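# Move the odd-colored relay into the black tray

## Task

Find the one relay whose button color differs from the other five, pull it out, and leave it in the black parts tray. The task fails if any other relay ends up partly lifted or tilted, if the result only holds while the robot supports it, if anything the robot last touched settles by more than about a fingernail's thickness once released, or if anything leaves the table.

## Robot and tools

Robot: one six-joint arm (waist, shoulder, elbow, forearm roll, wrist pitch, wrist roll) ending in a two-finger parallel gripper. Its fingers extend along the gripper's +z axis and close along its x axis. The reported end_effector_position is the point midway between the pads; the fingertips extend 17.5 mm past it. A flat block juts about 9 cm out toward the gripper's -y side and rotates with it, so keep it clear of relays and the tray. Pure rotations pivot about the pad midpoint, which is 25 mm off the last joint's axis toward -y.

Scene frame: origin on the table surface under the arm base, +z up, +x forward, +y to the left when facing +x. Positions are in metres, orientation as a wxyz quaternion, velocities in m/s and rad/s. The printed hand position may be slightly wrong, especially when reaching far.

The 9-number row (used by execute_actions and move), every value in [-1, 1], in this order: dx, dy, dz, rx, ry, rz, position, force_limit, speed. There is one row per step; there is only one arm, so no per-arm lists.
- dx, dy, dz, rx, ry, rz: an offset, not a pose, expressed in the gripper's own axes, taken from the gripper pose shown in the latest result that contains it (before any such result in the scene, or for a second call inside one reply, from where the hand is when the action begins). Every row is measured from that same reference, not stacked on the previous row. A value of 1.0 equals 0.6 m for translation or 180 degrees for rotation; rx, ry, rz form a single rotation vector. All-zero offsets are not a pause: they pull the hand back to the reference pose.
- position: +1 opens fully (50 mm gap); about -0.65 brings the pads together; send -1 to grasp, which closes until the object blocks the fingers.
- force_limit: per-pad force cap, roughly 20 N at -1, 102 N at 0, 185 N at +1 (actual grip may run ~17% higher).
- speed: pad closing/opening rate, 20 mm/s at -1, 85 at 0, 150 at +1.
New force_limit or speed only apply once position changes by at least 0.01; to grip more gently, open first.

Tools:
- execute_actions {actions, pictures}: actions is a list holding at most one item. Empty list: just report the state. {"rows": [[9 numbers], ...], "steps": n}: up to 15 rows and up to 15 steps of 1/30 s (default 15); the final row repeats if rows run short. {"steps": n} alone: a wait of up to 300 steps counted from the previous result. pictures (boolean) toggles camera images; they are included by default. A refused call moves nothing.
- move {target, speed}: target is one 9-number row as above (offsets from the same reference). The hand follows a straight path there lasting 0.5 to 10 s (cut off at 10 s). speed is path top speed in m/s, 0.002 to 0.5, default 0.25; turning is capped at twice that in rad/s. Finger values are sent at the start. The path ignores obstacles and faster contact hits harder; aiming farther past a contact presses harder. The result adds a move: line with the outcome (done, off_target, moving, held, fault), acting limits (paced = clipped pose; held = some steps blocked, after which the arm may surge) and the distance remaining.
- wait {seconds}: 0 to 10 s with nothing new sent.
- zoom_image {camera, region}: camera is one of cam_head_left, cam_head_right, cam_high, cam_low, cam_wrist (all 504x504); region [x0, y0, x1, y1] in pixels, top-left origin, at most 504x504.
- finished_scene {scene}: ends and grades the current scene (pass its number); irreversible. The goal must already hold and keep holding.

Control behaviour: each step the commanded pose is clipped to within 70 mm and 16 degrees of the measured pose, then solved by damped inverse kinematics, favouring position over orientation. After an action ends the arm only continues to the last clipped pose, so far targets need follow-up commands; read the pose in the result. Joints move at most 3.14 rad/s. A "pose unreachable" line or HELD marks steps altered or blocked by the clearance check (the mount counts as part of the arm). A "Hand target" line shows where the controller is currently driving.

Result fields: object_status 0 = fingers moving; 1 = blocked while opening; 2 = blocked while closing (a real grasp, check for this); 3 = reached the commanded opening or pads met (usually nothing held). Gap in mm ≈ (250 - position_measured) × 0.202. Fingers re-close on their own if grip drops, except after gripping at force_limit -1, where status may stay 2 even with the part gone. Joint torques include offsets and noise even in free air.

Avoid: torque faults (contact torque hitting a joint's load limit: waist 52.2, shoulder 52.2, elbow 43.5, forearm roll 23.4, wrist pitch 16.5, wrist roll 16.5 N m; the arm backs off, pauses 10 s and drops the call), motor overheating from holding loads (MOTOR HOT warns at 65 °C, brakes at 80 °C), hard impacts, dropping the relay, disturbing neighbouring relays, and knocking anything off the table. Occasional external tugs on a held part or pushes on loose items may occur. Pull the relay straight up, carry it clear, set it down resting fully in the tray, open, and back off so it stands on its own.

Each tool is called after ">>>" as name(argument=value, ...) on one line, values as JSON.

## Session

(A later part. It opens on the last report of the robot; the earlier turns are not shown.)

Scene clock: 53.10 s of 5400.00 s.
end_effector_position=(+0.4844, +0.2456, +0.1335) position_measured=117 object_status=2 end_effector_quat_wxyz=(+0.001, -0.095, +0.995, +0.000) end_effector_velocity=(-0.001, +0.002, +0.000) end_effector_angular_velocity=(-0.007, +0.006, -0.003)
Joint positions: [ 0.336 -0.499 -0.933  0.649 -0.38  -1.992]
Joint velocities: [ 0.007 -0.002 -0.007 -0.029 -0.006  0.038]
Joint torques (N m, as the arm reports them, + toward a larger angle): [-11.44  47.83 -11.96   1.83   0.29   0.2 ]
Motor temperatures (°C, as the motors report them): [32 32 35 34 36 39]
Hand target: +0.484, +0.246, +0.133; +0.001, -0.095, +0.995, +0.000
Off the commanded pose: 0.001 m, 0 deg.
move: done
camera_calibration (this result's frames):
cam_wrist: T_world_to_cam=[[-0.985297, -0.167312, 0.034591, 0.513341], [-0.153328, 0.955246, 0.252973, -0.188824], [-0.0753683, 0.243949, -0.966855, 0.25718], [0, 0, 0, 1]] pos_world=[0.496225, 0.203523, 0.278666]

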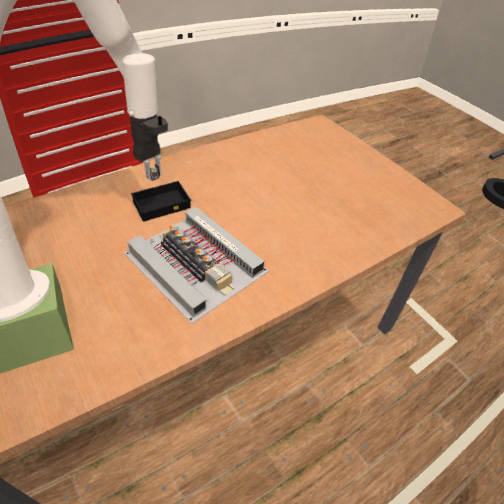

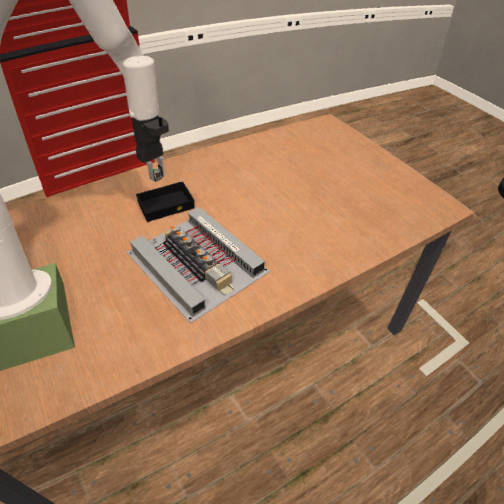

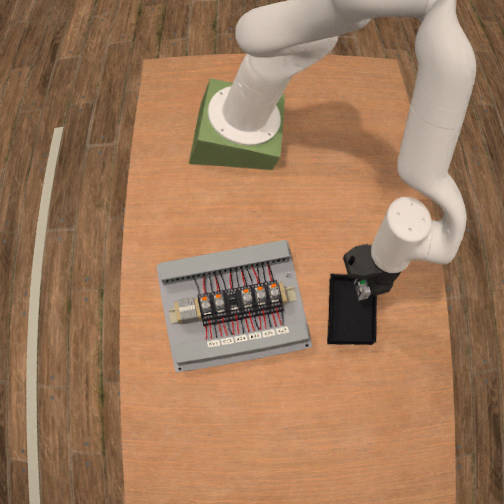

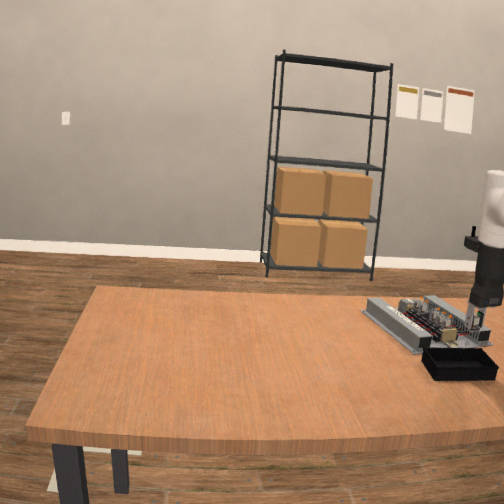

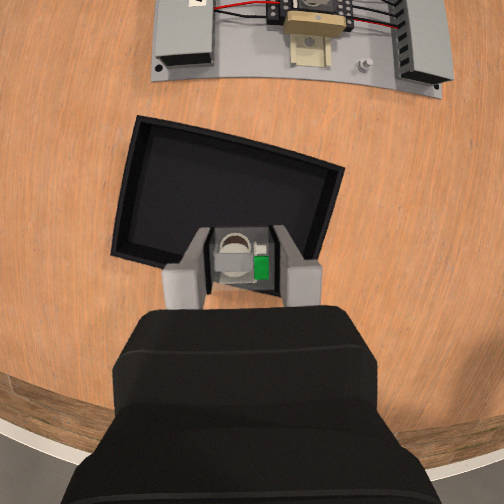

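>>> move(target=[-0.023,-0.022,0.125,0,0,0,-1,-0.3,-0.5], speed=0.1)

>>> zoom_image(camera="cam_head_left", region=[110, 150, 210, 230])

>>> zoom_image(camera="cam_low", region=[404, 300, 504, 390])

Scene clock: 59.80 s of 5400.00 s.
end_effector_position=(+0.5004, +0.2352, +0.0586) position_measured=117 object_status=2 end_effector_quat_wxyz=(+0.001, -0.095, +0.995, -0.000) end_effector_velocity=(-0.001, -0.001, -0.003) end_effector_angular_velocity=(+0.003, +0.001, -0.002)
Joint positions: [ 0.339 -0.684 -1.002  0.875 -0.295 -2.228]
Joint velocities: [-0.001 -0.006  0.     0.022  0.002 -0.021]
Joint torques (N m, as the arm reports them, + toward a larger angle): [-11.15  51.28 -10.5    0.77   0.24  -0.24]
Motor temperatures (°C, as the motors report them): [32 32 35 34 36 39]
Hand target: +0.500, +0.235, +0.058; +0.001, -0.095, +0.995, -0.000
Off the commanded pose: 0.000 m, 0 deg.
After step 90, 2.50 s passed at rest.
move: done
camera_calibration (this result's frames):
cam_wrist: T_world_to_cam=[[-0.985293, -0.167289, 0.0348287, 0.529941], [-0.153316, 0.955482, 0.252088, -0.157541], [-0.0754497, 0.243041, -0.967077, 0.188841], [0, 0, 0, 1]] pos_world=[0.512242, 0.193284, 0.203881]

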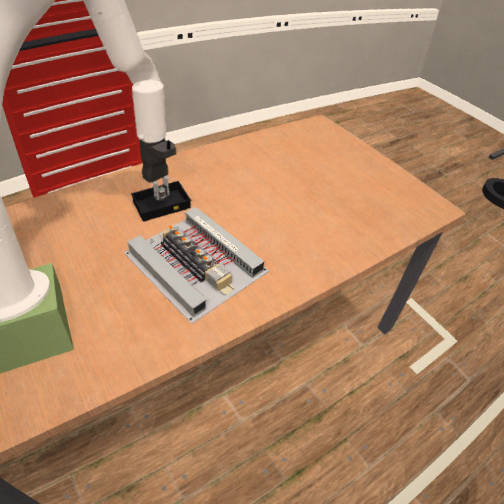

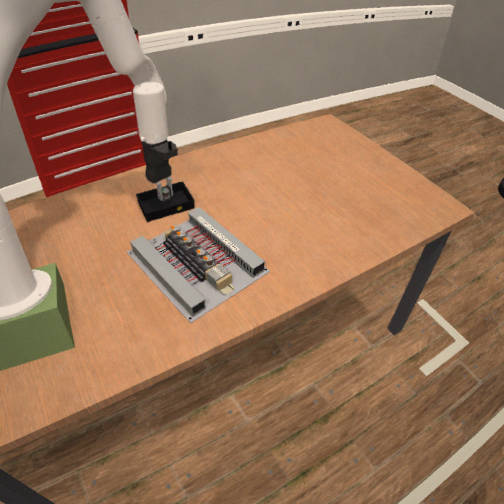

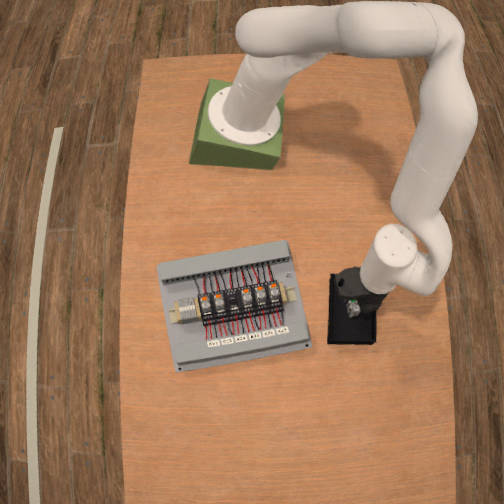

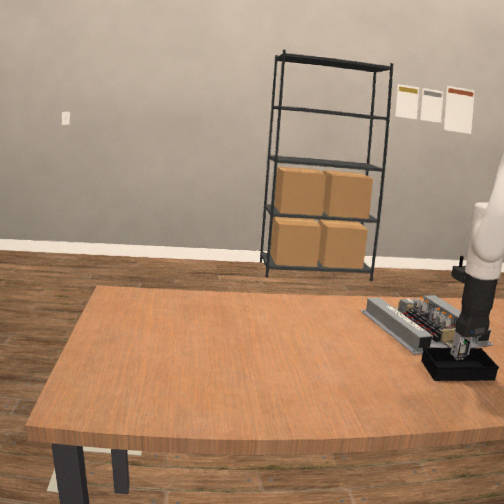

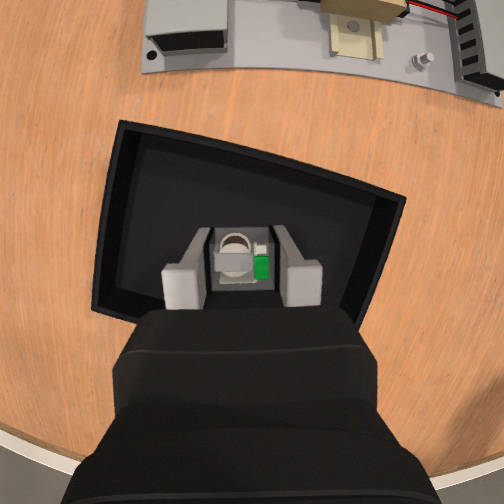

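Region (110, 150, 210, 230) of cam_head_left's 504x504 image, scaled by 5.040, with more detail than that image has; it fills the top 403 rows of this view, and the rest is white.

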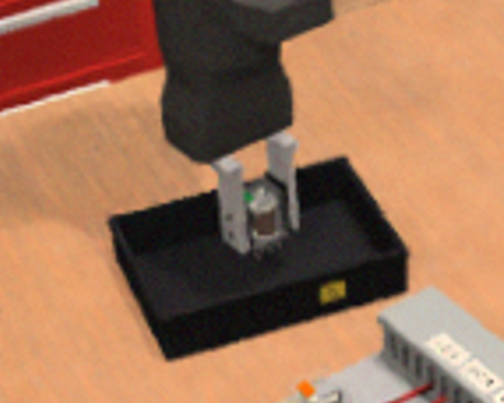

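Region (404, 300, 504, 390) of cam_low's 504x504 image, scaled by 5.040, with more detail than that image has; it fills the top 454 rows of this view, and the rest is white.

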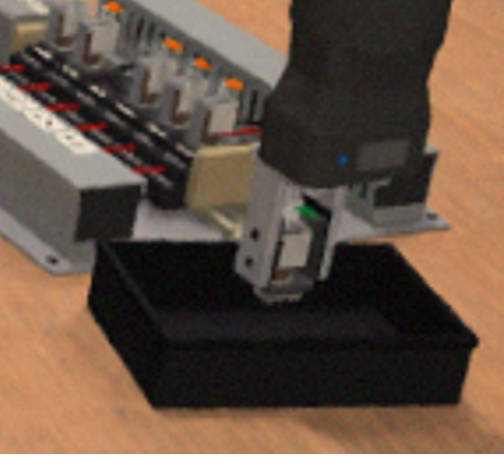

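>>> move(target=[0,0,0.04,0,0,0,-1,-0.3,-0.5], speed=0.03)

>>> move(target=[0,0,0,0,0,0,0.75,-0.3,-0.5])

>>> move(target=[0,0,-0.12,0,0,0,0.75,-0.3,-0.5], speed=0.1)

Scene clock: 65.37 s of 5400.00 s.
end_effector_position=(+0.5004, +0.2352, +0.0348) position_measured=117 object_status=2 end_effector_quat_wxyz=(+0.001, -0.095, +0.995, -0.000) end_effector_velocity=(-0.001, -0.000, -0.001) end_effector_angular_velocity=(+0.001, +0.000, +0.000)
Joint positions: [ 0.35  -0.737 -1.02   0.975 -0.271 -2.322]
Joint velocities: [ 0.    -0.002  0.001  0.012  0.001 -0.013]
Joint torques (N m, as the arm reports them, + toward a larger angle): [-11.44  53.48 -11.52   1.19   0.06   0.2 ]
Motor temperatures (°C, as the motors report them): [32 32 35 34 36 39]
Hand target: +0.500, +0.235, +0.035; +0.001, -0.095, +0.995, -0.000
Off the commanded pose: 0.000 m, 0 deg.
After step 90, 1.43 s passed at rest.
move: done
camera_calibration (this result's frames):
cam_wrist: T_world_to_cam=[[-0.985291, -0.16726, 0.0350228, 0.530726], [-0.153265, 0.95557, 0.251784, -0.151526], [-0.0755801, 0.242713, -0.967149, 0.165889], [0, 0, 0, 1]] pos_world=[0.512233, 0.1933, 0.180004]

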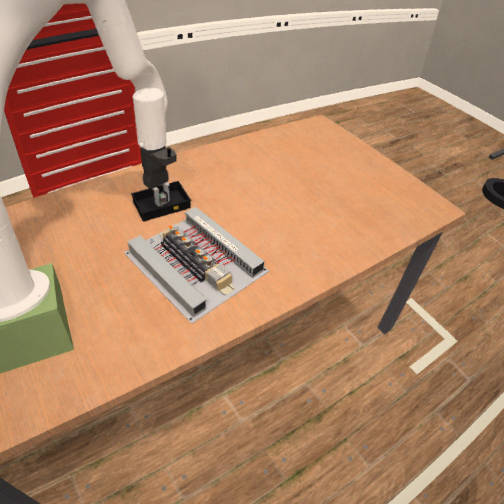

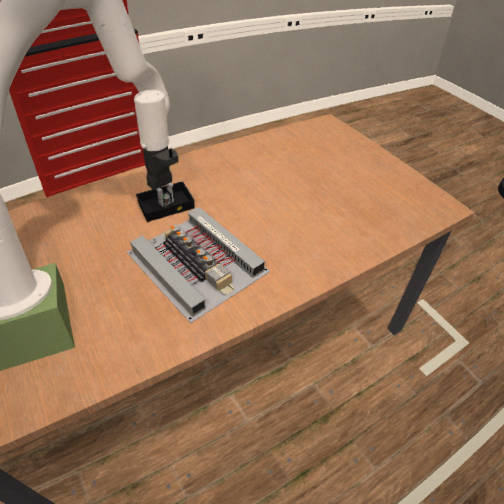

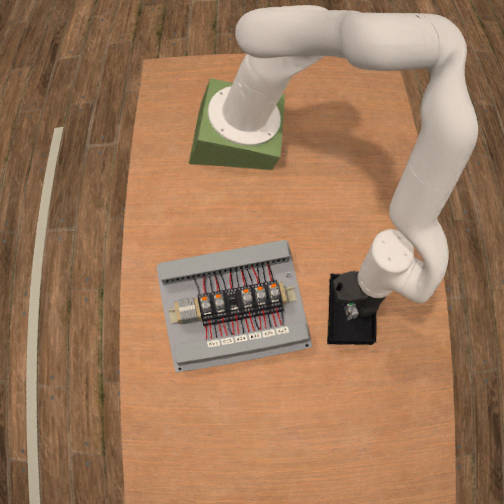

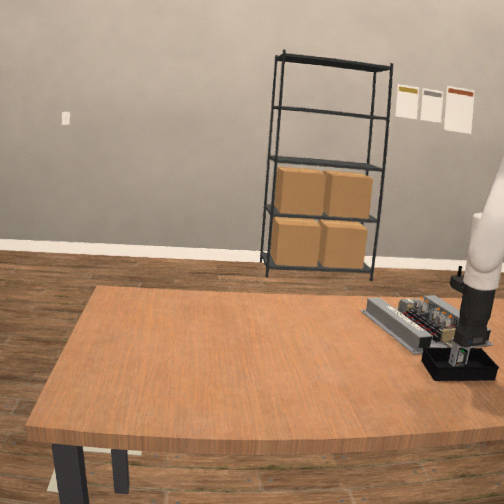

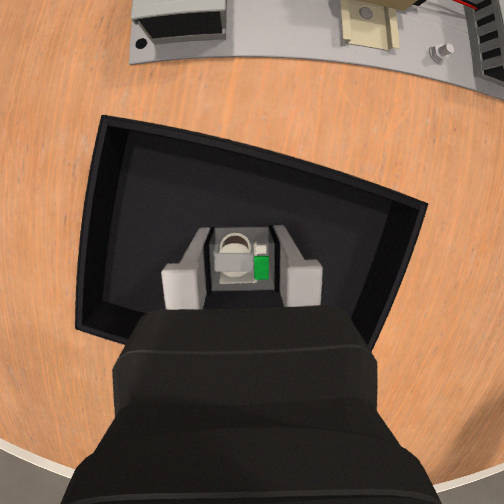

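Scene clock: 65.90 s of 5400.00 s.
end_effector_position=(+0.5004, +0.2352, +0.0348) position_measured=41 object_status=3 end_effector_quat_wxyz=(+0.001, -0.095, +0.995, -0.000) end_effector_velocity=(+0.000, -0.000, +0.000) end_effector_angular_velocity=(+0.000, -0.000, +0.002)
Joint positions: [ 0.35  -0.737 -1.02   0.975 -0.271 -2.322]
Joint velocities: [-0.     0.    -0.    -0.001  0.    -0.001]
Joint torques (N m, as the arm reports them, + toward a larger angle): [-10.47  52.36 -12.07   0.96   0.49   0.11]
Motor temperatures (°C, as the motors report them): [32 32 35 34 36 39]
Hand target: +0.500, +0.235, +0.035; +0.001, -0.095, +0.995, -0.000
Off the commanded pose: 0.000 m, 0 deg.
move: done
camera_calibration (this result's frames):
cam_wrist: T_world_to_cam=[[-0.98529, -0.167263, 0.0350152, 0.53073], [-0.15327, 0.955569, 0.251785, -0.151525], [-0.0755738, 0.242715, -0.96715, 0.165889], [0, 0, 0, 1]] pos_world=[0.512236, 0.193301, 0.180007]

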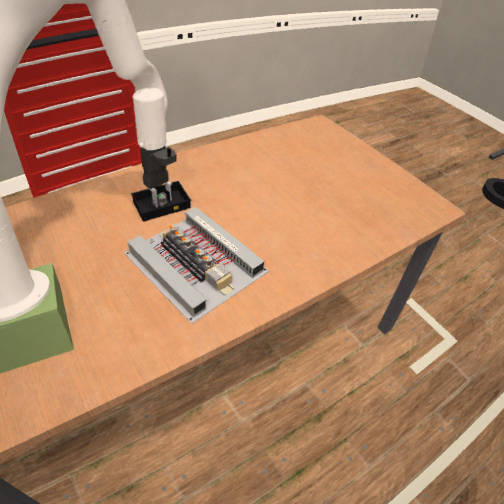

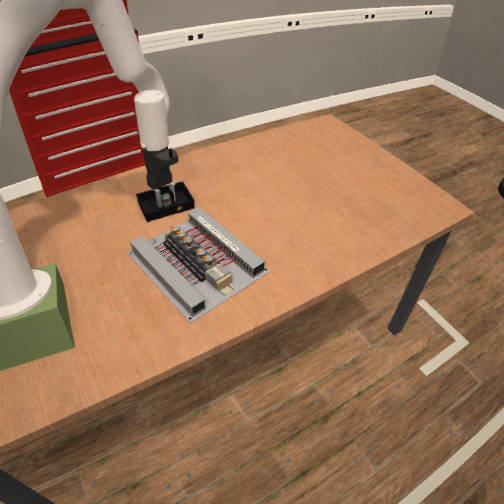

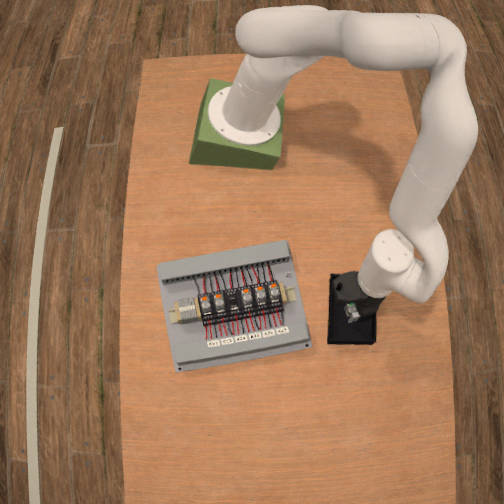

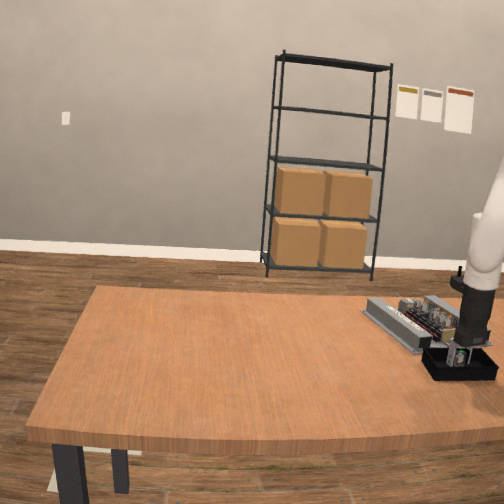

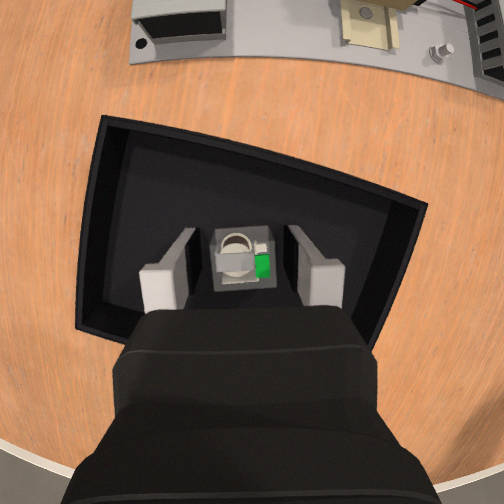

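Scene clock: 67.03 s of 5400.00 s.
end_effector_position=(+0.5005, +0.2353, +0.1065) position_measured=41 object_status=3 end_effector_quat_wxyz=(+0.001, -0.095, +0.995, +0.000) end_effector_velocity=(+0.001, +0.001, +0.002) end_effector_angular_velocity=(-0.001, -0.000, +0.000)
Joint positions: [ 0.318 -0.58  -0.976  0.708 -0.355 -2.072]
Joint velocities: [ 0.     0.004 -0.001 -0.014 -0.004  0.014]
Joint torques (N m, as the arm reports them, + toward a larger angle): [-10.97  49.62 -11.07  -0.1    0.28  -0.02]
Motor temperatures (°C, as the motors report them): [32 32 35 34 36 39]
Hand target: +0.501, +0.235, +0.107; +0.001, -0.095, +0.995, +0.000
Off the commanded pose: 0.000 m, 0 deg.
move: done
camera_calibration (this result's frames):
cam_wrist: T_world_to_cam=[[-0.985296, -0.167272, 0.0348083, 0.528313], [-0.153275, 0.955386, 0.252477, -0.169699], [-0.0754877, 0.24343, -0.966977, 0.235063], [0, 0, 0, 1]] pos_world=[0.512279, 0.193279, 0.251756]

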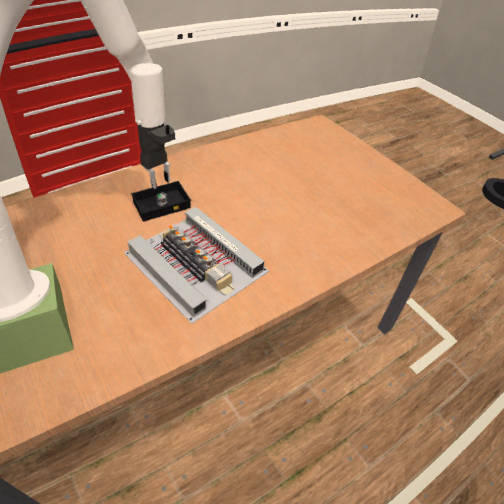

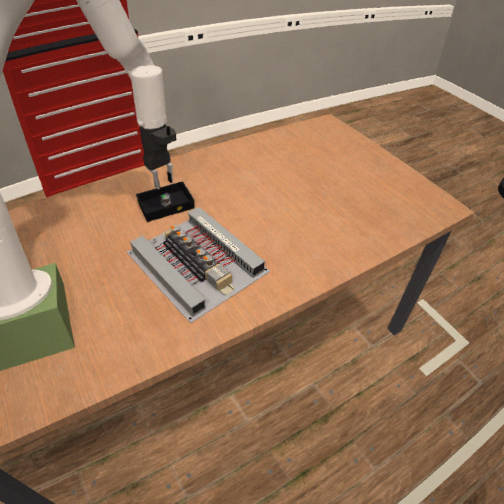

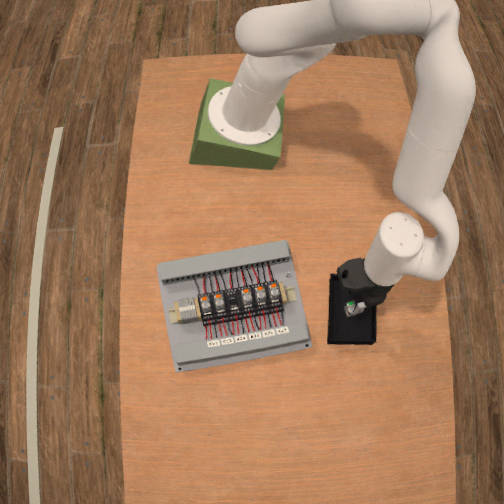

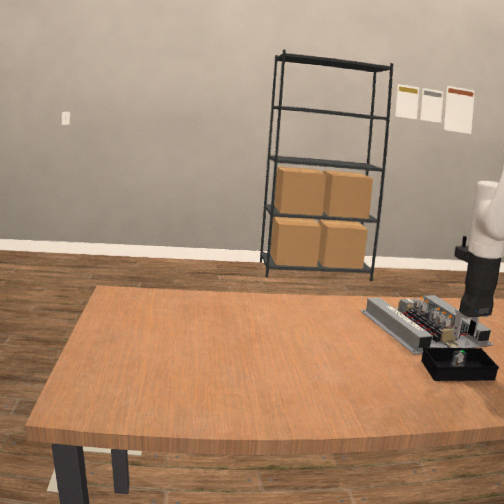

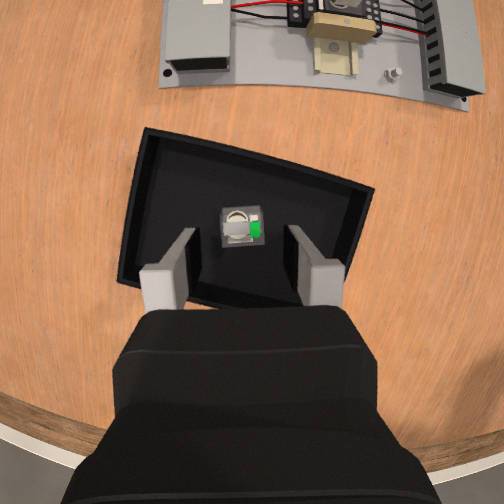

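>>> finished_scene(scene=1)

The scene is finished: the task was done.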